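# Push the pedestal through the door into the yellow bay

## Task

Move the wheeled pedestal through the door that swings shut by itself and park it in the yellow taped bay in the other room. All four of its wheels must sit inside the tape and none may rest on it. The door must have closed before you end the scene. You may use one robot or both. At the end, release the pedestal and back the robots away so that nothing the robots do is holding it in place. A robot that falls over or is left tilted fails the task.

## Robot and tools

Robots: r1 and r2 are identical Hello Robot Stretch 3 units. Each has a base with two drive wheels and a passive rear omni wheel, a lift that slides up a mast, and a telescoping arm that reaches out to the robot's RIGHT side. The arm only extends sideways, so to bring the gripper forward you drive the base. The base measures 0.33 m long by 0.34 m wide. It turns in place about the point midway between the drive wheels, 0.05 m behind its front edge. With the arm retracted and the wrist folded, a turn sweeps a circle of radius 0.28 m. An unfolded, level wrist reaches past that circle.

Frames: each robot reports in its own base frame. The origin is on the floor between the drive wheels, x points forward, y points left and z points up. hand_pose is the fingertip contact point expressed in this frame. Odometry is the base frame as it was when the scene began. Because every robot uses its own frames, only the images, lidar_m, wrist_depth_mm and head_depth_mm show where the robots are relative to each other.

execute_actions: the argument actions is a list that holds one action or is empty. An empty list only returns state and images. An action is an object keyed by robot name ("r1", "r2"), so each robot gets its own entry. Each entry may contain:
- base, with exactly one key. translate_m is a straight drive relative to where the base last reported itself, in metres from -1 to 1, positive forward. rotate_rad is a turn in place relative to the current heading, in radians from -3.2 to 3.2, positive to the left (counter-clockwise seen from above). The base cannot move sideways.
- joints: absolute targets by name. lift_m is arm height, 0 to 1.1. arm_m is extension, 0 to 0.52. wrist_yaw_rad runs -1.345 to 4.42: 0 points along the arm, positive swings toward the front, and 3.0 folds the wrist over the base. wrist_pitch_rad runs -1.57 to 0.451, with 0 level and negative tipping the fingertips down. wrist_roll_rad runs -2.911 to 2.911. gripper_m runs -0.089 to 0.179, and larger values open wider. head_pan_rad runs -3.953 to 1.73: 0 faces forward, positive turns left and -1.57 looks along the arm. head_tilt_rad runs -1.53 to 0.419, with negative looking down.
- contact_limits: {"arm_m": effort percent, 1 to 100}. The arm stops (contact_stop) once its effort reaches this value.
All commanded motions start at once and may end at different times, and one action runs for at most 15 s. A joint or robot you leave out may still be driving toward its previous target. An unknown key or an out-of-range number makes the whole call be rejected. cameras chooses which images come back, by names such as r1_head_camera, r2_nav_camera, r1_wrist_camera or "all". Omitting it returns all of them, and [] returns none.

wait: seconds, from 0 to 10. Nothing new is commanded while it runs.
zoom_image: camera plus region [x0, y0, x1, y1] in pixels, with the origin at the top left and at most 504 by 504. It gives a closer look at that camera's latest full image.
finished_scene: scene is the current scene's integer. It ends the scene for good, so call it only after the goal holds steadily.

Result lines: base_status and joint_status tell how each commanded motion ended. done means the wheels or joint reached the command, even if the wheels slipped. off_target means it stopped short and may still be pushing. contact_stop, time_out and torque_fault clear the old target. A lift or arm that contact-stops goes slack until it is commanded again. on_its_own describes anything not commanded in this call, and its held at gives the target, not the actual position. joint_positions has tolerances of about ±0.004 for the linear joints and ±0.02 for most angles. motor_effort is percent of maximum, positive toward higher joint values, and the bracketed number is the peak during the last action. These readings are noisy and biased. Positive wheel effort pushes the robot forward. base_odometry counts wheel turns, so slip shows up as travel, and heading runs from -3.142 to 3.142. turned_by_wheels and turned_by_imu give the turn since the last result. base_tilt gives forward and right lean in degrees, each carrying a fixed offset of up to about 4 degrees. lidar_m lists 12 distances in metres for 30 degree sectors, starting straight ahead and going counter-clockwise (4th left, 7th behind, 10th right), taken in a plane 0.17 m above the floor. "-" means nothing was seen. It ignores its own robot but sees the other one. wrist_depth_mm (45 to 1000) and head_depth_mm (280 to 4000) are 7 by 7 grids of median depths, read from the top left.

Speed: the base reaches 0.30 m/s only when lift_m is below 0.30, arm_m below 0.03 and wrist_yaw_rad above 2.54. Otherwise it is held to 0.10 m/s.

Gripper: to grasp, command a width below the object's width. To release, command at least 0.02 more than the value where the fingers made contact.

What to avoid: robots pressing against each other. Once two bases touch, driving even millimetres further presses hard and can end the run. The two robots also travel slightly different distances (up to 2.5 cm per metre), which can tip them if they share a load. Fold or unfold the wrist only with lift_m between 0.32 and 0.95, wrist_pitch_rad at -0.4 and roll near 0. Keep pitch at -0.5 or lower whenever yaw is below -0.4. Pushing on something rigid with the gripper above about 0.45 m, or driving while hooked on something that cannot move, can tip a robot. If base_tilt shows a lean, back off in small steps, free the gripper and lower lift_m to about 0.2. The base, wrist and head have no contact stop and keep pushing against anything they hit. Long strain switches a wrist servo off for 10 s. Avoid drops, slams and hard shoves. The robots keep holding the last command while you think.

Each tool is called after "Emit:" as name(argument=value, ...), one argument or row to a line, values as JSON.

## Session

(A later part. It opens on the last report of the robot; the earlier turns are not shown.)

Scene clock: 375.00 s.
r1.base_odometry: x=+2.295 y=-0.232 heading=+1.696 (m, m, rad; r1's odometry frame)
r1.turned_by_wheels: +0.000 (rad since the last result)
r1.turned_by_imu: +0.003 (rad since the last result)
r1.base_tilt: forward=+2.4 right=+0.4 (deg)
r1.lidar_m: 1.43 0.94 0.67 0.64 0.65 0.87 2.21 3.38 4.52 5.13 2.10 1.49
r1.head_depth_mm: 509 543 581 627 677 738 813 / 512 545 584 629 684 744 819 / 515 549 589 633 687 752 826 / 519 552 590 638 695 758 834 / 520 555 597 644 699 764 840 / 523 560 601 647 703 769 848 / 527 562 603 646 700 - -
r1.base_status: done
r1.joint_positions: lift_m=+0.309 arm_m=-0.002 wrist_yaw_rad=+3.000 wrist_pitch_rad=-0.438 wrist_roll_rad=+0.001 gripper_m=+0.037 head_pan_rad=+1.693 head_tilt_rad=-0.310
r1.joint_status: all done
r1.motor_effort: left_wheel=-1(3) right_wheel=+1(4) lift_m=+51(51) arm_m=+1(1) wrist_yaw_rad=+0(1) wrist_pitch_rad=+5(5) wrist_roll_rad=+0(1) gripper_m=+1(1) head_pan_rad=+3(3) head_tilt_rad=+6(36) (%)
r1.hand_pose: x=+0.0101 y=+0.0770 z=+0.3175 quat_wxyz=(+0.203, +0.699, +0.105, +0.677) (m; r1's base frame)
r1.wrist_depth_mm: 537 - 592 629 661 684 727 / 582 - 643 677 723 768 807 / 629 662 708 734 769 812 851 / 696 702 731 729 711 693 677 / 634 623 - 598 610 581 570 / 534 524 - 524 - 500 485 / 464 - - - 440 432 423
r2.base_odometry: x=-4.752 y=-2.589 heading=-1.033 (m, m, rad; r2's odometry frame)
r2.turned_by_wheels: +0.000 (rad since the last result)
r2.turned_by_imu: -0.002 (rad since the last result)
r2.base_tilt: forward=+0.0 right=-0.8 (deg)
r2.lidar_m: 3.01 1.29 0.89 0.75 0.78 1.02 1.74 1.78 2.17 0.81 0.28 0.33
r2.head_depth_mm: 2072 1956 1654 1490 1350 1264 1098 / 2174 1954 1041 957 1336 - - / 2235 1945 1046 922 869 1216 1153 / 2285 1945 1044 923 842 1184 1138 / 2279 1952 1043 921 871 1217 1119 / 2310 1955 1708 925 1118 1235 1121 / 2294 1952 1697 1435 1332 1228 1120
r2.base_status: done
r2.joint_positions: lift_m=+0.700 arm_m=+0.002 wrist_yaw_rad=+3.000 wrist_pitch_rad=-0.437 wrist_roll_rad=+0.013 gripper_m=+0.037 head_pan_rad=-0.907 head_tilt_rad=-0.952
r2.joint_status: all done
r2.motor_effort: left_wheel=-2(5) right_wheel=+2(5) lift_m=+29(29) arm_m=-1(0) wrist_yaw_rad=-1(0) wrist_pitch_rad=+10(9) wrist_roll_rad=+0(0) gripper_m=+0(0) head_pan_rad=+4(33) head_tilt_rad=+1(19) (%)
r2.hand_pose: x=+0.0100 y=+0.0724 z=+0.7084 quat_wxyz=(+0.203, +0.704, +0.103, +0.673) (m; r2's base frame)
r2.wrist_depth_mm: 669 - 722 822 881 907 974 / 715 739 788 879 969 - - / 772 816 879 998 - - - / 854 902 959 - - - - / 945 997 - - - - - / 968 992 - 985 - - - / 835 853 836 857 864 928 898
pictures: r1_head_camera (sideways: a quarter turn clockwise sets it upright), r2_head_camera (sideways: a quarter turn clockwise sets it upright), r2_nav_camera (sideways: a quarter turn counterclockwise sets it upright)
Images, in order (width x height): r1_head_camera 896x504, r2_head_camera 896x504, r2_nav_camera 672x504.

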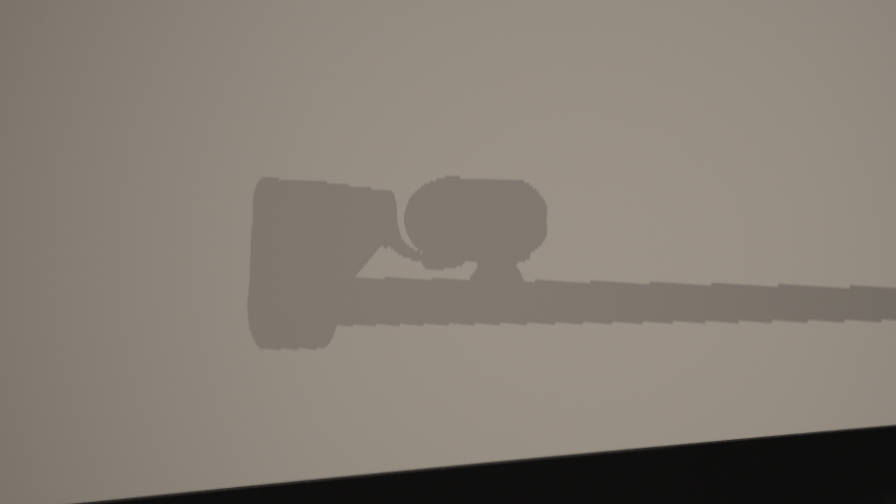

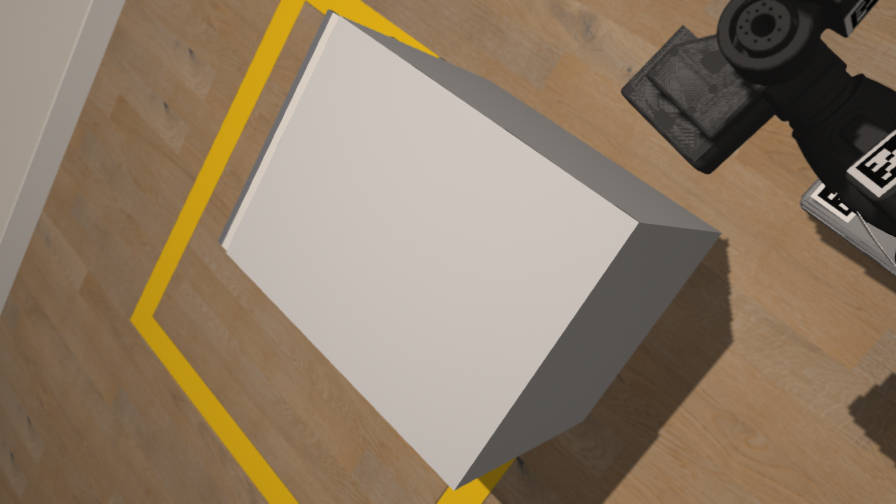

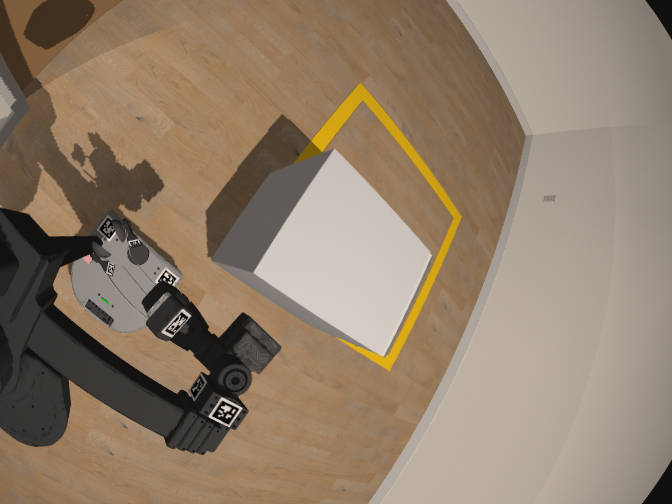

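Emit:
execute_actions(
  actions=[
    {"r2":{"base":{"rotate_rad":-0.862},"joints":{"head_pan_rad":0.0,"head_tilt_rad":-0.95}},"r1":{"joints":{"head_pan_rad":1.73,"head_tilt_rad":-0.9}}},
  ],
  cameras=["r2_head_camera"],
)

Emit:
execute_actions(
  actions=[
    {"r2":{"base":{"translate_m":0.45}}},
  ],
  cameras=["r1_head_camera","r2_head_camera","r2_nav_camera"],
)

Scene clock: 380.10 s.
r1.base_odometry: x=+2.295 y=-0.232 heading=+1.696 (m, m, rad; r1's odometry frame)
r1.turned_by_wheels: +0.000 (rad since the last result)
r1.turned_by_imu: +0.001 (rad since the last result)
r1.base_tilt: forward=+2.4 right=+0.5 (deg)
r1.lidar_m: 1.43 0.93 0.67 0.63 0.65 0.87 2.21 3.39 4.52 5.10 2.09 1.49
r1.head_depth_mm: 534 628 757 961 1316 1246 1115 / 541 634 770 982 1321 1238 1109 / 546 642 782 998 1323 1234 1102 / 552 649 795 1019 1322 1225 1117 / 557 659 806 1039 1337 1240 - / 563 666 806 1016 - - - / 556 - - - - 1201 -
r1.base_status: not commanded
r1.joint_positions: lift_m=+0.309 arm_m=-0.002 wrist_yaw_rad=+3.000 wrist_pitch_rad=-0.438 wrist_roll_rad=+0.001 gripper_m=+0.037 head_pan_rad=+1.712 head_tilt_rad=-0.888
r1.joint_status: all done
joint sent to its limit — the command would take r1.head_pan_rad past its upper limit, so that joint was sent only as far as its limit.
r1.motor_effort: left_wheel=-2(2) right_wheel=+0(1) lift_m=+51(51) arm_m=+1(1) wrist_yaw_rad=+0(1) wrist_pitch_rad=+5(5) wrist_roll_rad=+0(0) gripper_m=+1(0) head_pan_rad=+3(7) head_tilt_rad=-7(44) (%)
r1.hand_pose: x=+0.0101 y=+0.0770 z=+0.3175 quat_wxyz=(+0.203, +0.699, +0.105, +0.677) (m; r1's base frame)
r1.wrist_depth_mm: 538 - 593 616 649 687 741 / 587 - 645 685 719 745 814 / 630 660 705 730 780 801 846 / 683 702 736 722 713 709 676 / 633 620 - 603 604 587 566 / 539 523 - 529 - 495 491 / 460 - - - 437 430 427
r2.base_odometry: x=-4.752 y=-2.589 heading=-1.895 (m, m, rad; r2's odometry frame)
r2.turned_by_wheels: -0.862 (rad since the last result)
r2.turned_by_imu: -0.883 (rad since the last result)
r2.base_tilt: forward=+0.0 right=-0.8 (deg)
r2.lidar_m: 0.28 0.39 2.12 1.09 0.76 0.76 0.83 1.23 1.74 1.87 2.08 0.39
r2.head_depth_mm: 2093 1948 1631 1462 1351 1236 1124 / 2183 1960 1046 938 1321 1232 1127 / 2266 1963 1048 921 855 1213 1128 / 2324 1957 1040 922 842 1181 1126 / 2284 1950 1041 925 874 1212 1124 / 2303 1964 1708 923 1163 1233 1121 / 2287 1960 1717 1452 1358 1220 1124
r2.base_status: done
r2.joint_positions: lift_m=+0.700 arm_m=+0.002 wrist_yaw_rad=+3.000 wrist_pitch_rad=-0.437 wrist_roll_rad=+0.013 gripper_m=+0.037 head_pan_rad=-0.007 head_tilt_rad=-0.952
r2.joint_status: all done
r2.motor_effort: left_wheel=+2(6) right_wheel=-4(9) lift_m=+29(29) arm_m=-1(1) wrist_yaw_rad=-1(1) wrist_pitch_rad=+9(9) wrist_roll_rad=+0(0) gripper_m=+0(0) head_pan_rad=+4(49) head_tilt_rad=+1(0) (%)
r2.hand_pose: x=+0.0100 y=+0.0724 z=+0.7084 quat_wxyz=(+0.203, +0.704, +0.103, +0.673) (m; r2's base frame)
r2.wrist_depth_mm: 695 - - - - - - / 718 798 - - - - - / 740 890 - - - - - / 778 941 - - - - - / 779 - - - - - - / 764 985 - 993 - - 486 / 798 828 848 897 871 865 434
pictures: r2_head_camera (sideways: a quarter turn clockwise sets it upright)
Images, in order (width x height): r2_head_camera 896x504.

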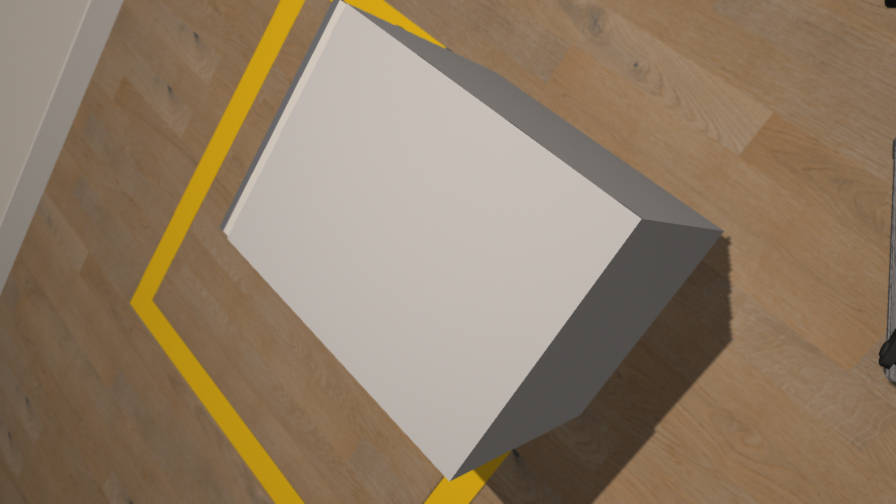

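Scene clock: 385.70 s.
r1.base_odometry: x=+2.295 y=-0.232 heading=+1.696 (m, m, rad; r1's odometry frame)
r1.turned_by_wheels: +0.000 (rad since the last result)
r1.turned_by_imu: +0.001 (rad since the last result)
r1.base_tilt: forward=+2.4 right=+0.5 (deg)
r1.lidar_m: 1.43 0.94 0.67 0.64 0.66 0.87 2.21 3.41 4.53 5.10 2.09 1.49
r1.head_depth_mm: 534 627 759 960 1317 1247 1118 / 540 634 770 980 1318 1236 1104 / 546 642 783 998 1325 1231 1102 / 552 651 792 1022 1321 1226 1113 / 558 659 805 1039 1330 1242 - / 564 666 803 1014 - - - / 556 - - - - 1204 -
r1.base_status: not commanded
r1.joint_positions: lift_m=+0.309 arm_m=-0.002 wrist_yaw_rad=+3.000 wrist_pitch_rad=-0.438 wrist_roll_rad=+0.001 gripper_m=+0.037 head_pan_rad=+1.712 head_tilt_rad=-0.888
r1.joint_status: not commanded
r1.motor_effort: left_wheel=-1(1) right_wheel=+1(1) lift_m=+51(51) arm_m=+1(1) wrist_yaw_rad=+0(0) wrist_pitch_rad=+5(5) wrist_roll_rad=+1(0) gripper_m=+0(0) head_pan_rad=+3(3) head_tilt_rad=-7(6) (%)
r1.hand_pose: x=+0.0101 y=+0.0770 z=+0.3175 quat_wxyz=(+0.203, +0.699, +0.105, +0.677) (m; r1's base frame)
r1.wrist_depth_mm: 544 - 589 620 652 685 735 / 577 - 635 674 713 755 808 / 629 656 701 733 779 807 831 / 688 690 734 727 718 699 680 / 637 624 - 597 608 577 570 / 538 525 - 521 - 499 483 / 463 - - - 439 432 425
r2.base_odometry: x=-4.895 y=-3.016 heading=-1.895 (m, m, rad; r2's odometry frame)
r2.turned_by_wheels: +0.000 (rad since the last result)
r2.turned_by_imu: +0.000 (rad since the last result)
r2.base_tilt: forward=+0.0 right=-0.8 (deg)
r2.lidar_m: - 0.15 2.74 1.44 1.22 1.13 1.22 1.82 2.00 2.16 1.71 1.69
r2.head_depth_mm: 1710 1886 1707 929 845 1219 1129 / 1838 1960 1712 930 831 774 1125 / 1962 1975 1711 926 829 753 716 / 2119 1965 1699 928 832 753 705 / 2200 1965 1709 1483 830 754 1102 / 2321 1964 1717 1507 829 784 1120 / 2309 1949 1704 1516 1317 1210 1119
r2.base_status: done
r2.joint_positions: lift_m=+0.700 arm_m=+0.002 wrist_yaw_rad=+3.000 wrist_pitch_rad=-0.437 wrist_roll_rad=+0.013 gripper_m=+0.037 head_pan_rad=-0.007 head_tilt_rad=-0.949
r2.joint_status: not commanded
r2.motor_effort: left_wheel=+5(34) right_wheel=+13(93) lift_m=+29(29) arm_m=+0(0) wrist_yaw_rad=-1(1) wrist_pitch_rad=+9(9) wrist_roll_rad=+0(0) gripper_m=+0(0) head_pan_rad=+3(4) head_tilt_rad=-1(0) (%)
r2.hand_pose: x=+0.0101 y=+0.0724 z=+0.7084 quat_wxyz=(+0.203, +0.704, +0.103, +0.673) (m; r2's base frame)
r2.wrist_depth_mm: 975 - - - - - - / - - - - - - - / - - - - - - - / - - - - - - - / - - - - - - - / 952 967 - - - 427 424 / 836 851 839 867 872 355 357
pictures: r1_head_camera (sideways: a quarter turn clockwise sets it upright), r2_head_camera (sideways: a quarter turn clockwise sets it upright), r2_nav_camera (sideways: a quarter turn counterclockwise sets it upright)
Images, in order (width x height): r1_head_camera 896x504, r2_head_camera 896x504, r2_nav_camera 672x504.

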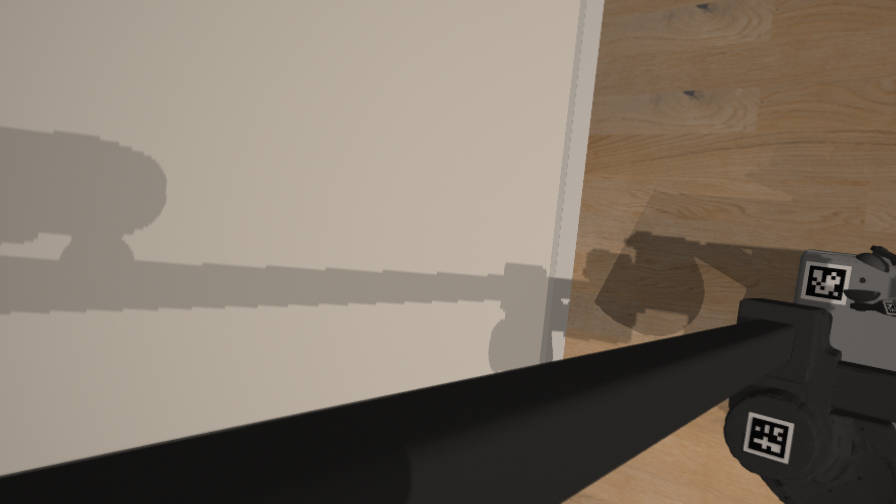

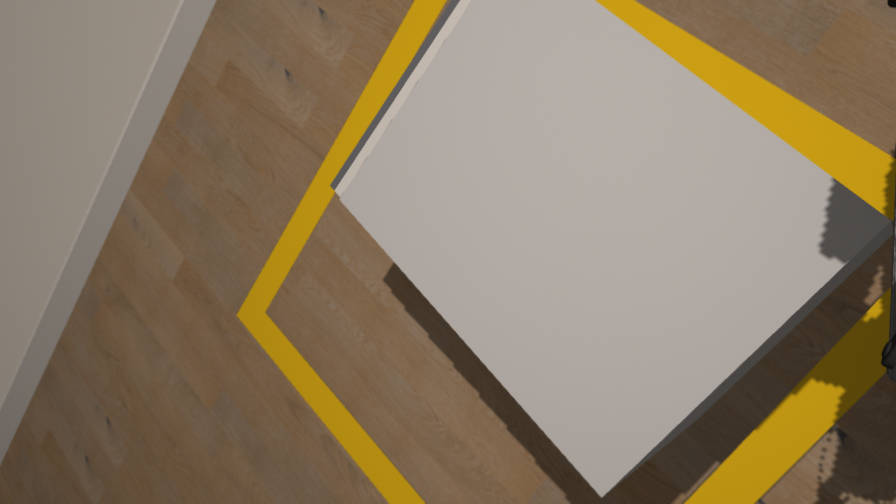

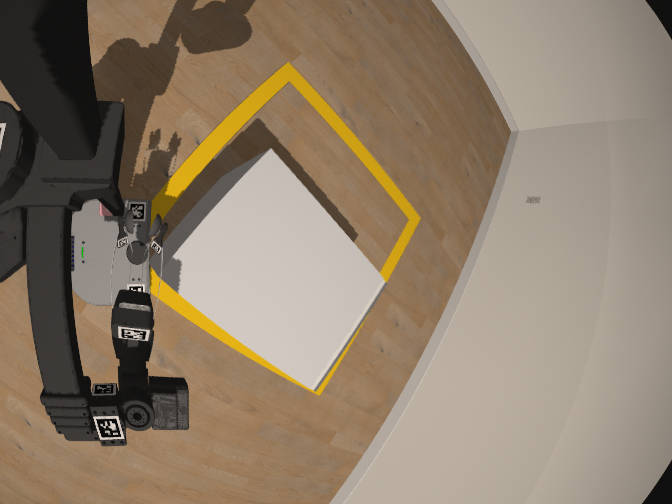

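Emit:
execute_actions(
  actions=[
    {"r2":{"base":{"rotate_rad":-0.11}}},
  ],
  cameras=[],
)

Emit:
execute_actions(
  actions=[
    {"r2":{"base":{"translate_m":0.17},"joints":{"head_tilt_rad":-1.05}}},
  ],
  cameras=["r2_head_camera","r2_nav_camera"],
)

Scene clock: 396.80 s.
r1.base_odometry: x=+2.295 y=-0.232 heading=+1.696 (m, m, rad; r1's odometry frame)
r1.turned_by_wheels: +0.000 (rad since the last result)
r1.turned_by_imu: +0.001 (rad since the last result)
r1.base_tilt: forward=+2.4 right=+0.5 (deg)
r1.lidar_m: 1.43 0.94 0.67 0.64 0.65 0.87 2.21 3.40 4.53 5.08 2.10 1.49
r1.head_depth_mm: 535 627 757 963 1312 1244 1112 / 539 635 768 981 1322 1235 1108 / 546 641 780 998 1321 1231 1100 / 552 650 793 1017 1321 1221 1114 / 557 659 806 1040 1326 1242 - / 563 666 805 1012 - - - / 557 - - - - 1204 -
r1.base_status: not commanded
r1.joint_positions: lift_m=+0.309 arm_m=-0.002 wrist_yaw_rad=+3.000 wrist_pitch_rad=-0.438 wrist_roll_rad=+0.001 gripper_m=+0.037 head_pan_rad=+1.712 head_tilt_rad=-0.888
r1.joint_status: not commanded
r1.motor_effort: left_wheel=-2(2) right_wheel=+0(1) lift_m=+51(51) arm_m=+1(0) wrist_yaw_rad=+1(1) wrist_pitch_rad=+5(5) wrist_roll_rad=+0(1) gripper_m=+1(0) head_pan_rad=+3(3) head_tilt_rad=-6(7) (%)
r1.hand_pose: x=+0.0101 y=+0.0770 z=+0.3175 quat_wxyz=(+0.203, +0.699, +0.105, +0.677) (m; r1's base frame)
r1.wrist_depth_mm: 536 - 591 626 652 682 719 / 577 - 641 682 695 756 798 / 632 652 709 727 788 815 826 / 687 699 739 719 725 696 678 / 634 619 - 594 617 585 568 / 532 527 - 524 - 501 491 / 460 - - - 437 429 426
r2.base_odometry: x=-4.895 y=-3.016 heading=-2.005 (m, m, rad; r2's odometry frame)
r2.turned_by_wheels: -0.110 (rad since the last result)
r2.turned_by_imu: -0.112 (rad since the last result)
r2.base_tilt: forward=+0.0 right=-0.8 (deg)
r2.lidar_m: - 0.15 0.31 1.61 1.26 1.13 1.17 1.60 2.01 2.08 1.75 0.16
r2.head_depth_mm: 1648 1842 1715 932 1298 1231 1128 / 1739 1913 1712 928 829 1180 1129 / 1841 1967 1702 925 832 751 1098 / 1965 1976 1709 926 831 751 704 / 2103 1963 1698 926 830 753 1089 / 2205 1959 1704 1516 830 762 1121 / 2257 1970 1697 1511 830 1182 1126
r2.base_status: done
r2.joint_positions: lift_m=+0.700 arm_m=+0.002 wrist_yaw_rad=+3.000 wrist_pitch_rad=-0.437 wrist_roll_rad=+0.013 gripper_m=+0.037 head_pan_rad=-0.007 head_tilt_rad=-0.949
r2.joint_status: not commanded
r2.motor_effort: left_wheel=+2(7) right_wheel=-4(9) lift_m=+28(29) arm_m=-1(0) wrist_yaw_rad=-1(0) wrist_pitch_rad=+9(9) wrist_roll_rad=+0(0) gripper_m=+0(0) head_pan_rad=+3(4) head_tilt_rad=-1(1) (%)
r2.hand_pose: x=+0.0101 y=+0.0724 z=+0.7084 quat_wxyz=(+0.203, +0.704, +0.103, +0.673) (m; r2's base frame)
r2.wrist_depth_mm: - - - - - - - / - - - - - - - / - - - - - - - / - - - - - - - / - - - - - 500 - / 949 962 - - - 416 425 / 832 840 823 879 833 353 362
pictures: none
No camera images: the call's "cameras" was empty. Leave "cameras" out to get every camera's image.

Scene clock: 399.53 s.
r1.base_odometry: x=+2.295 y=-0.232 heading=+1.696 (m, m, rad; r1's odometry frame)
r1.turned_by_wheels: +0.000 (rad since the last result)
r1.turned_by_imu: +0.000 (rad since the last result)
r1.base_tilt: forward=+2.4 right=+0.5 (deg)
r1.lidar_m: 1.42 0.94 0.67 0.64 0.65 0.88 2.21 3.39 4.50 5.12 2.10 1.50
r1.head_depth_mm: 535 625 759 963 1318 1244 1111 / 541 633 771 980 1315 1235 1106 / 545 641 782 995 1322 1231 1098 / 552 650 794 1020 1325 1220 1113 / 558 659 806 1040 1332 1235 - / 563 666 804 1017 - - - / 557 - - - - 1208 -
r1.base_status: not commanded
r1.joint_positions: lift_m=+0.309 arm_m=-0.002 wrist_yaw_rad=+3.000 wrist_pitch_rad=-0.438 wrist_roll_rad=+0.001 gripper_m=+0.037 head_pan_rad=+1.712 head_tilt_rad=-0.888
r1.joint_status: not commanded
r1.motor_effort: left_wheel=-1(2) right_wheel=+1(1) lift_m=+51(51) arm_m=+1(1) wrist_yaw_rad=+1(0) wrist_pitch_rad=+5(5) wrist_roll_rad=+0(0) gripper_m=+1(0) head_pan_rad=+3(3) head_tilt_rad=-5(7) (%)
r1.hand_pose: x=+0.0101 y=+0.0770 z=+0.3175 quat_wxyz=(+0.203, +0.699, +0.105, +0.677) (m; r1's base frame)
r1.wrist_depth_mm: 537 - 590 612 655 693 721 / 583 - 651 674 711 745 799 / 636 659 698 737 773 791 834 / 686 694 723 729 721 693 680 / 633 623 - 593 606 575 568 / 536 526 - 526 - 500 484 / 465 - - - 437 433 426
r2.base_odometry: x=-4.966 y=-3.170 heading=-2.005 (m, m, rad; r2's odometry frame)
r2.turned_by_wheels: +0.000 (rad since the last result)
r2.turned_by_imu: +0.001 (rad since the last result)
r2.base_tilt: forward=+0.0 right=-0.8 (deg)
r2.lidar_m: - 0.15 0.37 1.81 1.41 1.29 1.32 1.81 2.09 2.17 1.59 1.55
r2.head_depth_mm: 1573 1734 1591 878 1293 1210 1123 / 1666 1764 1582 877 811 1198 1132 / 1764 1759 965 876 801 753 1150 / 1865 1767 967 876 802 737 799 / 1936 1759 1588 875 803 765 1152 / 1990 1765 1579 876 801 1181 1126 / 2002 1753 1582 1436 819 1209 1120
r2.base_status: done
r2.joint_positions: lift_m=+0.700 arm_m=+0.002 wrist_yaw_rad=+3.000 wrist_pitch_rad=-0.437 wrist_roll_rad=+0.013 gripper_m=+0.037 head_pan_rad=-0.007 head_tilt_rad=-1.037
r2.joint_status: all done
r2.motor_effort: left_wheel=+7(18) right_wheel=+10(38) lift_m=+29(29) arm_m=-1(1) wrist_yaw_rad=-1(1) wrist_pitch_rad=+10(10) wrist_roll_rad=+1(0) gripper_m=+0(0) head_pan_rad=+4(3) head_tilt_rad=-8(22) (%)
r2.hand_pose: x=+0.0101 y=+0.0724 z=+0.7084 quat_wxyz=(+0.203, +0.704, +0.103, +0.673) (m; r2's base frame)
r2.wrist_depth_mm: - - - - - - - / - - - - - - - / - - - - - - - / - - - - - - - / - - - - - - - / - 989 - 993 - 415 418 / 844 844 828 862 865 355 359
pictures: r2_head_camera (sideways: a quarter turn clockwise sets it upright), r2_nav_camera (sideways: a quarter turn counterclockwise sets it upright)
Images, in order (width x height): r2_head_camera 896x504, r2_nav_camera 672x504.

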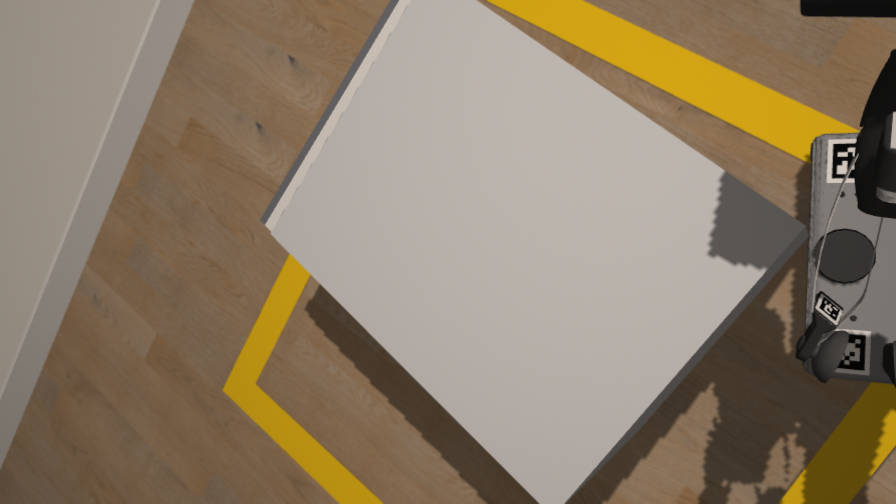

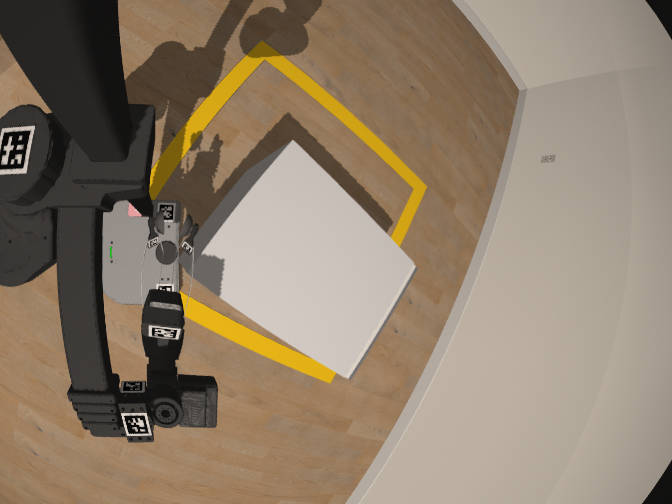

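Emit:
execute_actions(
  actions=[
    {"r2":{"base":{"translate_m":-0.25}}},
  ],
  cameras=[],
)

Emit:
execute_actions(
  actions=[
    {"r2":{"base":{"rotate_rad":-0.887},"joints":{"head_pan_rad":0.6,"head_tilt_rad":-1.0}}},
  ],
  cameras=["r2_head_camera","r2_nav_camera"],
)

Scene clock: 412.80 s.
r1.base_odometry: x=+2.295 y=-0.232 heading=+1.696 (m, m, rad; r1's odometry frame)
r1.turned_by_wheels: +0.000 (rad since the last result)
r1.turned_by_imu: +0.001 (rad since the last result)
r1.base_tilt: forward=+2.5 right=+0.5 (deg)
r1.lidar_m: 1.43 0.93 0.67 0.63 0.65 0.87 2.22 3.39 4.55 5.09 2.10 1.49
r1.head_depth_mm: 534 626 758 960 1311 1245 1117 / 540 635 770 980 1322 1243 1110 / 546 642 781 1001 1321 1239 1104 / 552 649 793 1021 1322 1221 1115 / 557 660 807 1041 1326 1238 - / 564 667 805 1013 - - - / 557 - - - - 1208 -
r1.base_status: not commanded
r1.joint_positions: lift_m=+0.309 arm_m=-0.002 wrist_yaw_rad=+3.000 wrist_pitch_rad=-0.438 wrist_roll_rad=+0.001 gripper_m=+0.037 head_pan_rad=+1.712 head_tilt_rad=-0.888
r1.joint_status: not commanded
r1.motor_effort: left_wheel=-1(2) right_wheel=+1(1) lift_m=+51(51) arm_m=+1(1) wrist_yaw_rad=+2(1) wrist_pitch_rad=+5(5) wrist_roll_rad=+1(1) gripper_m=+1(1) head_pan_rad=+3(3) head_tilt_rad=-7(7) (%)
r1.hand_pose: x=+0.0101 y=+0.0770 z=+0.3175 quat_wxyz=(+0.203, +0.699, +0.105, +0.677) (m; r1's base frame)
r1.wrist_depth_mm: 535 - 595 618 661 684 718 / 577 - 639 676 706 758 813 / 623 654 718 732 784 807 838 / 689 710 743 728 717 698 685 / 639 624 - 599 603 574 569 / 530 528 - 526 - 496 485 / 460 - - - 436 433 428
r2.base_odometry: x=-4.861 y=-2.943 heading=-2.004 (m, m, rad; r2's odometry frame)
r2.turned_by_wheels: +0.000 (rad since the last result)
r2.turned_by_imu: +0.000 (rad since the last result)
r2.base_tilt: forward=+0.0 right=-0.9 (deg)
r2.lidar_m: 0.30 0.41 2.79 1.51 1.19 1.05 1.10 1.50 1.96 2.04 1.82 0.43
r2.head_depth_mm: 1800 1766 1014 1432 1309 1206 1121 / 1890 1759 966 1092 1317 1209 1127 / 1936 1078 969 887 1268 1207 1146 / 1997 1076 967 877 971 1212 1148 / 1994 1759 966 891 1267 1211 1148 / 1987 1756 967 956 1313 1208 1125 / 1983 1760 1573 1411 1310 1207 1123
r2.base_status: done
r2.joint_positions: lift_m=+0.700 arm_m=+0.002 wrist_yaw_rad=+3.000 wrist_pitch_rad=-0.437 wrist_roll_rad=+0.013 gripper_m=+0.037 head_pan_rad=-0.007 head_tilt_rad=-1.037
r2.joint_status: not commanded
r2.motor_effort: left_wheel=+1(2) right_wheel=-3(9) lift_m=+29(29) arm_m=+0(1) wrist_yaw_rad=-1(1) wrist_pitch_rad=+10(9) wrist_roll_rad=+1(0) gripper_m=+0(1) head_pan_rad=+3(3) head_tilt_rad=-8(9) (%)
r2.hand_pose: x=+0.0101 y=+0.0724 z=+0.7084 quat_wxyz=(+0.203, +0.704, +0.103, +0.673) (m; r2's base frame)
r2.wrist_depth_mm: - - - - - - - / 991 - - - - - - / - - - - - - - / - - - - - - - / - - - - - - - / 947 979 - - - - 526 / 840 837 831 863 894 868 468
pictures: none
No camera images: the call's "cameras" was empty. Leave "cameras" out to get every camera's image.

Scene clock: 415.20 s.
r1.base_odometry: x=+2.295 y=-0.232 heading=+1.696 (m, m, rad; r1's odometry frame)
r1.turned_by_wheels: +0.000 (rad since the last result)
r1.turned_by_imu: +0.000 (rad since the last result)
r1.base_tilt: forward=+2.4 right=+0.5 (deg)
r1.lidar_m: 1.42 0.94 0.67 0.64 0.65 0.87 2.21 3.39 4.52 5.11 2.10 1.50
r1.head_depth_mm: 535 627 761 963 1313 1247 1111 / 540 635 770 981 1314 1240 1108 / 546 642 781 999 1324 1230 1101 / 552 651 794 1020 1324 1224 1113 / 557 658 805 1039 1325 1243 - / 563 667 804 1013 - - - / 556 - - - - 1205 -
r1.base_status: not commanded
r1.joint_positions: lift_m=+0.309 arm_m=-0.002 wrist_yaw_rad=+3.000 wrist_pitch_rad=-0.438 wrist_roll_rad=+0.001 gripper_m=+0.037 head_pan_rad=+1.712 head_tilt_rad=-0.888
r1.joint_status: not commanded
r1.motor_effort: left_wheel=-2(2) right_wheel=+0(1) lift_m=+51(51) arm_m=+0(0) wrist_yaw_rad=+0(0) wrist_pitch_rad=+5(5) wrist_roll_rad=+0(0) gripper_m=+0(1) head_pan_rad=+3(3) head_tilt_rad=-7(6) (%)
r1.hand_pose: x=+0.0101 y=+0.0770 z=+0.3175 quat_wxyz=(+0.203, +0.699, +0.105, +0.677) (m; r1's base frame)
r1.wrist_depth_mm: 539 - 588 620 655 687 728 / 579 - 643 680 714 745 812 / 621 665 701 736 769 811 844 / 682 697 744 734 718 703 690 / 636 625 - 598 612 577 572 / 536 526 - 523 - 497 493 / 462 - - - 435 432 424
r2.base_odometry: x=-4.861 y=-2.943 heading=-2.891 (m, m, rad; r2's odometry frame)
r2.turned_by_wheels: -0.887 (rad since the last result)
r2.turned_by_imu: -0.909 (rad since the last result)
r2.base_tilt: forward=+0.0 right=-0.9 (deg)
r2.lidar_m: 1.77 0.31 0.30 0.52 2.66 1.40 1.15 1.05 1.16 1.79 1.97 2.15
r2.head_depth_mm: 1697 1843 1633 1469 1340 1218 1119 / 1754 1836 1630 1469 1329 1216 1121 / 1807 1843 1075 1426 1329 1216 1123 / 1857 1836 994 920 1254 1211 1149 / 1908 1840 999 894 847 1203 - / 1951 1126 992 893 921 1214 1147 / 1977 1835 994 892 1088 1213 1145
r2.base_status: done
r2.joint_positions: lift_m=+0.700 arm_m=+0.002 wrist_yaw_rad=+3.000 wrist_pitch_rad=-0.437 wrist_roll_rad=+0.013 gripper_m=+0.037 head_pan_rad=+0.593 head_tilt_rad=-1.001
r2.joint_status: all done
r2.motor_effort: left_wheel=+2(5) right_wheel=-5(9) lift_m=+29(29) arm_m=+0(1) wrist_yaw_rad=-1(1) wrist_pitch_rad=+9(10) wrist_roll_rad=+0(1) gripper_m=+0(0) head_pan_rad=+4(39) head_tilt_rad=+0(9) (%)
r2.hand_pose: x=+0.0101 y=+0.0724 z=+0.7084 quat_wxyz=(+0.203, +0.704, +0.103, +0.673) (m; r2's base frame)
r2.wrist_depth_mm: - - - - - - - / - - - - - - - / - - - - 799 828 - / - - - - 603 631 642 / - - - - 508 497 554 / 962 966 - 969 472 531 776 / 847 848 843 852 596 713 921
pictures: r2_head_camera (sideways: a quarter turn clockwise sets it upright), r2_nav_camera (sideways: a quarter turn counterclockwise sets it upright)
Images, in order (width x height): r2_head_camera 896x504, r2_nav_camera 672x504.

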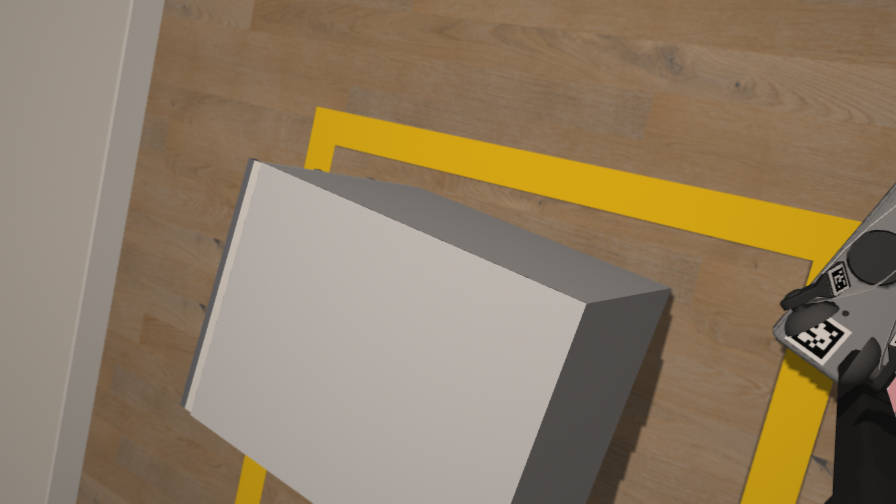

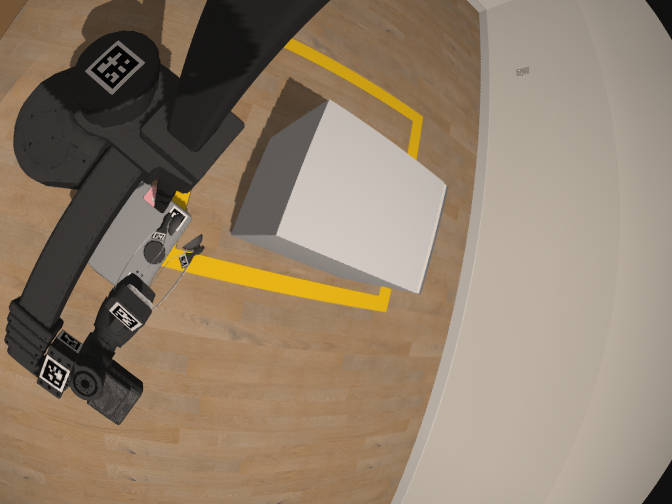

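Emit:
zoom_image(
  camera="r2_head_camera",
  region=[230, 90, 480, 240],
)

Region (230, 90, 480, 240) of r2_head_camera's 896x504 image, scaled by 2.016, with more detail than that image has; it fills the top 302 rows of this view, and the rest is white.

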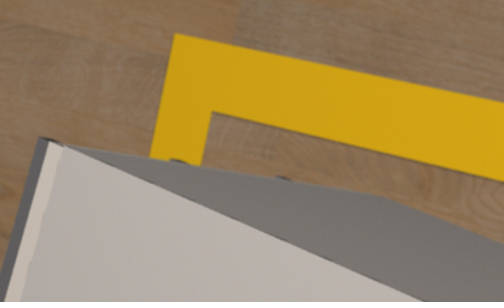

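Emit:
execute_actions(
  actions=[
    {"r2":{"base":{"translate_m":0.69},"joints":{"head_pan_rad":1.5,"head_tilt_rad":-1.0}}},
  ],
  cameras=["r2_head_camera","r2_nav_camera"],
)

Scene clock: 429.70 s.
r1.base_odometry: x=+2.295 y=-0.232 heading=+1.696 (m, m, rad; r1's odometry frame)
r1.turned_by_wheels: +0.000 (rad since the last result)
r1.turned_by_imu: +0.002 (rad since the last result)
r1.base_tilt: forward=+2.3 right=+0.5 (deg)
r1.lidar_m: 1.43 0.94 0.67 0.64 0.66 0.87 2.21 3.39 4.52 5.12 2.10 1.49
r1.head_depth_mm: 534 627 758 962 1315 1248 1113 / 540 635 771 981 1320 1238 1109 / 545 643 781 1001 1315 1230 1102 / 552 650 793 1021 1318 1226 1112 / 557 658 805 1042 1330 1239 - / 563 666 804 1014 - - - / 556 - - - - 1207 -
r1.base_status: not commanded
r1.joint_positions: lift_m=+0.309 arm_m=-0.002 wrist_yaw_rad=+3.000 wrist_pitch_rad=-0.438 wrist_roll_rad=+0.001 gripper_m=+0.037 head_pan_rad=+1.712 head_tilt_rad=-0.888
r1.joint_status: not commanded
r1.motor_effort: left_wheel=-2(2) right_wheel=+1(1) lift_m=+51(51) arm_m=+1(1) wrist_yaw_rad=+1(1) wrist_pitch_rad=+5(5) wrist_roll_rad=+0(0) gripper_m=+1(0) head_pan_rad=+3(4) head_tilt_rad=-5(7) (%)
r1.hand_pose: x=+0.0101 y=+0.0770 z=+0.3175 quat_wxyz=(+0.203, +0.699, +0.105, +0.677) (m; r1's base frame)
r1.wrist_depth_mm: 538 - 596 615 658 680 735 / 574 - 640 673 715 766 797 / 631 663 713 733 783 802 838 / 683 709 742 737 717 700 680 / 633 621 - 614 606 579 566 / 532 529 - 527 - 498 491 / 462 - - - 434 434 426
r2.base_odometry: x=-5.530 y=-3.114 heading=-2.891 (m, m, rad; r2's odometry frame)
r2.turned_by_wheels: +0.000 (rad since the last result)
r2.turned_by_imu: +0.005 (rad since the last result)
r2.base_tilt: forward=+0.0 right=-0.8 (deg)
r2.lidar_m: 1.12 1.11 1.22 0.34 0.34 0.39 1.80 1.70 1.87 1.72 1.71 1.38
r2.head_depth_mm: 1655 1764 1625 1467 1323 1214 1119 / 1900 1834 1628 1457 1332 1225 1123 / 2069 1819 1624 1467 1322 1215 1120 / 2100 1849 1626 937 1009 1213 - / 2099 1841 993 892 854 1209 - / 2111 1828 991 895 - - - / 2101 1817 996 923 - - -
r2.base_status: done
r2.joint_positions: lift_m=+0.700 arm_m=+0.002 wrist_yaw_rad=+3.000 wrist_pitch_rad=-0.437 wrist_roll_rad=+0.013 gripper_m=+0.037 head_pan_rad=+1.493 head_tilt_rad=-1.001
r2.joint_status: all done
r2.motor_effort: left_wheel=+2(6) right_wheel=-4(6) lift_m=+29(30) arm_m=+0(0) wrist_yaw_rad=-1(1) wrist_pitch_rad=+9(9) wrist_roll_rad=+0(0) gripper_m=+0(0) head_pan_rad=+4(49) head_tilt_rad=+0(0) (%)
r2.hand_pose: x=+0.0101 y=+0.0724 z=+0.7084 quat_wxyz=(+0.203, +0.704, +0.103, +0.673) (m; r2's base frame)
r2.wrist_depth_mm: - - - - - - 906 / - - - - - - 921 / - 720 773 - - - 959 / 546 551 583 - - - 990 / 442 454 - - - - - / 427 477 - 927 - - - / 464 530 663 816 871 885 927
pictures: r2_head_camera (sideways: a quarter turn clockwise sets it upright), r2_nav_camera (sideways: a quarter turn counterclockwise sets it upright)
Images, in order (width x height): r2_head_camera 896x504, r2_nav_camera 672x504.

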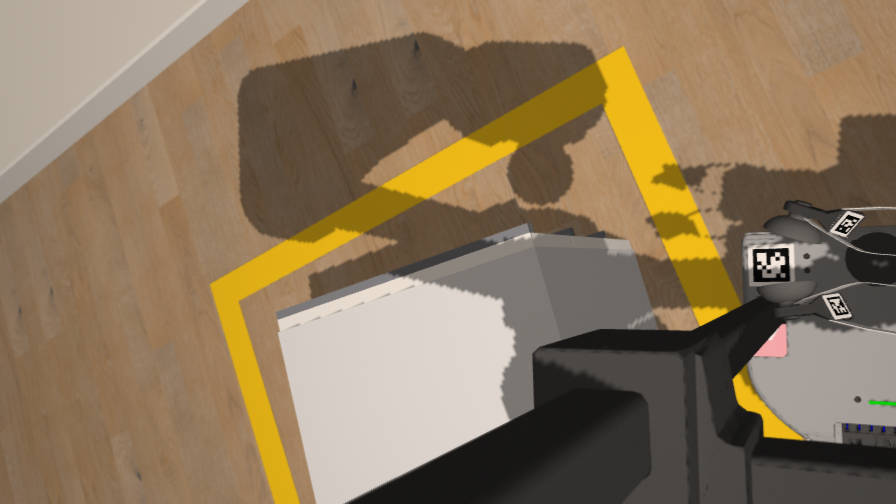

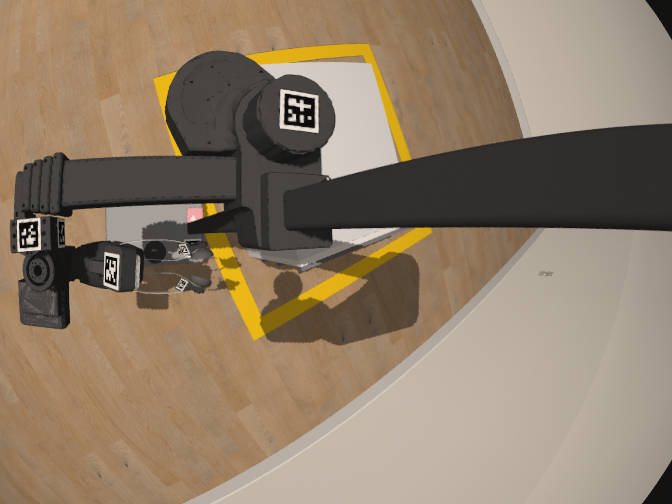

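Emit:
execute_actions(
  actions=[
    {"r2":{"base":{"rotate_rad":1.877},"joints":{"head_pan_rad":0.0,"head_tilt_rad":-1.05}}},
  ],
  cameras=["r2_head_camera"],
)

Emit:
execute_actions(
  actions=[
    {"r2":{"base":{"translate_m":0.4}}},
  ],
  cameras=["r2_head_camera","r2_nav_camera"],
)

Scene clock: 439.73 s.
r1.base_odometry: x=+2.295 y=-0.232 heading=+1.696 (m, m, rad; r1's odometry frame)
r1.turned_by_wheels: +0.000 (rad since the last result)
r1.turned_by_imu: +0.001 (rad since the last result)
r1.base_tilt: forward=+2.4 right=+0.5 (deg)
r1.lidar_m: 1.42 0.93 0.67 0.64 0.66 0.87 2.20 3.38 4.53 5.09 2.10 1.50
r1.head_depth_mm: 535 627 759 959 1312 1250 1113 / 541 635 772 979 1322 1239 1106 / 546 641 782 1002 1322 1236 1099 / 550 649 794 1020 1322 1226 1114 / 557 658 805 1041 1331 1239 - / 564 667 803 1015 - - - / 556 - - - - 1207 -
r1.base_status: not commanded
r1.joint_positions: lift_m=+0.309 arm_m=-0.002 wrist_yaw_rad=+3.000 wrist_pitch_rad=-0.438 wrist_roll_rad=+0.001 gripper_m=+0.037 head_pan_rad=+1.712 head_tilt_rad=-0.888
r1.joint_status: not commanded
r1.motor_effort: left_wheel=-1(2) right_wheel=+1(1) lift_m=+51(51) arm_m=+1(1) wrist_yaw_rad=+1(0) wrist_pitch_rad=+5(5) wrist_roll_rad=+1(1) gripper_m=+1(1) head_pan_rad=+3(3) head_tilt_rad=-7(6) (%)
r1.hand_pose: x=+0.0101 y=+0.0770 z=+0.3175 quat_wxyz=(+0.203, +0.699, +0.105, +0.677) (m; r1's base frame)
r1.wrist_depth_mm: 535 - 588 615 651 683 724 / 578 - 641 681 709 766 808 / 625 660 703 732 769 809 849 / 689 702 726 727 712 698 685 / 630 622 - 600 610 586 573 / 536 532 - 527 - 493 487 / 461 - - - 437 433 430
r2.base_odometry: x=-5.530 y=-3.114 heading=-1.014 (m, m, rad; r2's odometry frame)
r2.turned_by_wheels: +1.877 (rad since the last result)
r2.turned_by_imu: +1.925 (rad since the last result)
r2.base_tilt: forward=+0.0 right=-0.9 (deg)
r2.lidar_m: 0.34 0.35 0.51 1.69 1.75 1.80 1.71 1.65 1.17 1.11 1.14 0.34
r2.head_depth_mm: 2002 1765 1566 1438 1316 1214 1122 / 1984 1771 984 889 1265 1209 1132 / 1990 1759 969 878 962 1206 1149 / 1992 1782 967 879 1004 1209 1149 / 2000 1773 964 878 1039 1203 1157 / 1972 1754 965 877 1081 1211 1125 / 2001 1766 964 874 1128 1205 1119
r2.base_status: done
r2.joint_positions: lift_m=+0.700 arm_m=+0.002 wrist_yaw_rad=+3.000 wrist_pitch_rad=-0.437 wrist_roll_rad=+0.013 gripper_m=+0.037 head_pan_rad=+0.007 head_tilt_rad=-1.037
r2.joint_status: all done
r2.motor_effort: left_wheel=-2(7) right_wheel=+3(8) lift_m=+29(29) arm_m=+0(1) wrist_yaw_rad=+0(0) wrist_pitch_rad=+10(9) wrist_roll_rad=+0(0) gripper_m=+0(0) head_pan_rad=-4(49) head_tilt_rad=-9(19) (%)
r2.hand_pose: x=+0.0101 y=+0.0724 z=+0.7084 quat_wxyz=(+0.203, +0.704, +0.103, +0.673) (m; r2's base frame)
r2.wrist_depth_mm: - - - - - - - / - - - - - - - / - - - - - - - / - - - - - - - / - - - - - 539 510 / 958 986 - - - 542 429 / 831 846 819 882 877 533 386
pictures: r2_head_camera (sideways: a quarter turn clockwise sets it upright)
Images, in order (width x height): r2_head_camera 896x504.

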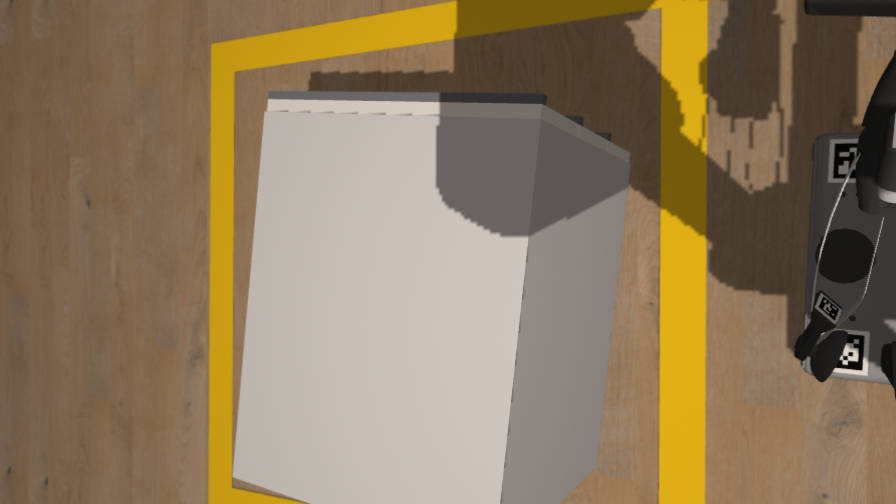

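Scene clock: 445.93 s.
r1.base_odometry: x=+2.295 y=-0.232 heading=+1.696 (m, m, rad; r1's odometry frame)
r1.turned_by_wheels: +0.000 (rad since the last result)
r1.turned_by_imu: +0.001 (rad since the last result)
r1.base_tilt: forward=+2.4 right=+0.5 (deg)
r1.lidar_m: 1.43 0.94 0.67 0.64 0.65 0.87 2.21 3.37 4.52 5.09 2.10 1.50
r1.head_depth_mm: 535 627 757 960 1314 1249 1112 / 540 634 769 980 1322 1243 1106 / 545 642 781 996 1323 1236 1097 / 552 650 793 1019 1323 1226 1115 / 557 659 806 1042 1334 1239 - / 563 668 804 1014 - - - / 557 - - - - 1206 -
r1.base_status: not commanded
r1.joint_positions: lift_m=+0.309 arm_m=-0.002 wrist_yaw_rad=+3.000 wrist_pitch_rad=-0.438 wrist_roll_rad=+0.001 gripper_m=+0.037 head_pan_rad=+1.712 head_tilt_rad=-0.888
r1.joint_status: not commanded
r1.motor_effort: left_wheel=-2(2) right_wheel=+1(1) lift_m=+51(51) arm_m=+1(1) wrist_yaw_rad=+0(2) wrist_pitch_rad=+5(5) wrist_roll_rad=+0(1) gripper_m=+0(0) head_pan_rad=+3(3) head_tilt_rad=-7(7) (%)
r1.hand_pose: x=+0.0101 y=+0.0770 z=+0.3175 quat_wxyz=(+0.203, +0.699, +0.105, +0.677) (m; r1's base frame)
r1.wrist_depth_mm: 536 - 589 626 650 701 718 / 587 - 640 678 710 751 806 / 622 659 713 735 787 808 828 / 684 704 728 720 711 697 688 / 637 622 - 600 616 582 568 / 544 524 - 524 - 495 491 / 461 - - - 434 435 427
r2.base_odometry: x=-5.319 y=-3.454 heading=-1.014 (m, m, rad; r2's odometry frame)
r2.turned_by_wheels: +0.001 (rad since the last result)
r2.turned_by_imu: -0.003 (rad since the last result)
r2.base_tilt: forward=+0.1 right=-0.8 (deg)
r2.lidar_m: - - 0.15 0.20 1.77 2.22 2.11 1.63 1.15 1.09 0.15 -
r2.head_depth_mm: 1994 1759 1580 1430 1305 1209 1118 / 1998 1771 1575 1411 813 747 1112 / 1996 1759 1571 877 798 738 700 / 1974 1764 1587 874 803 736 702 / 1981 1770 1579 874 799 738 706 / 1984 1762 1579 876 801 737 1096 / 1984 1751 1577 877 799 737 1114
r2.base_status: done
r2.joint_positions: lift_m=+0.700 arm_m=+0.002 wrist_yaw_rad=+3.000 wrist_pitch_rad=-0.437 wrist_roll_rad=+0.013 gripper_m=+0.037 head_pan_rad=+0.006 head_tilt_rad=-1.039
r2.joint_status: not commanded
r2.on_its_own: left_wheel is at rest, and its effort (+22) is outside its rest range (-18 to +18)
r2.motor_effort: left_wheel=+22(70) right_wheel=+0(86) lift_m=+29(29) arm_m=-2(1) wrist_yaw_rad=-1(0) wrist_pitch_rad=+10(10) wrist_roll_rad=+1(0) gripper_m=+0(0) head_pan_rad=-3(4) head_tilt_rad=-8(9) (%)
r2.hand_pose: x=+0.0100 y=+0.0724 z=+0.7084 quat_wxyz=(+0.203, +0.704, +0.103, +0.673) (m; r2's base frame)
r2.wrist_depth_mm: - - - - - - - / - - - - - - - / - - - - - - - / - - - - - - - / - - - 516 496 499 - / 965 948 - 550 418 417 425 / 820 837 837 561 350 361 359
pictures: r2_head_camera (sideways: a quarter turn clockwise sets it upright), r2_nav_camera (sideways: a quarter turn counterclockwise sets it upright)
Images, in order (width x height): r2_head_camera 896x504, r2_nav_camera 672x504.

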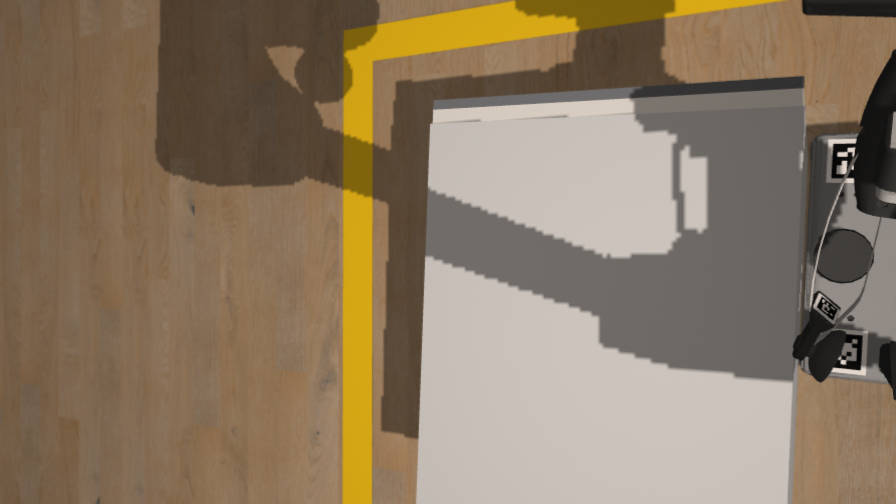

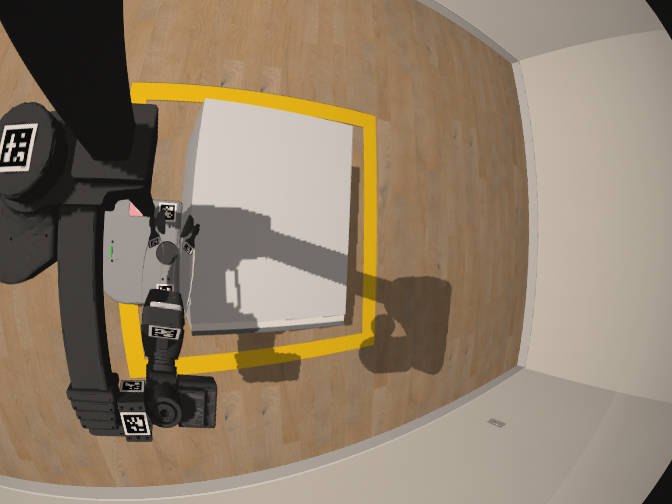

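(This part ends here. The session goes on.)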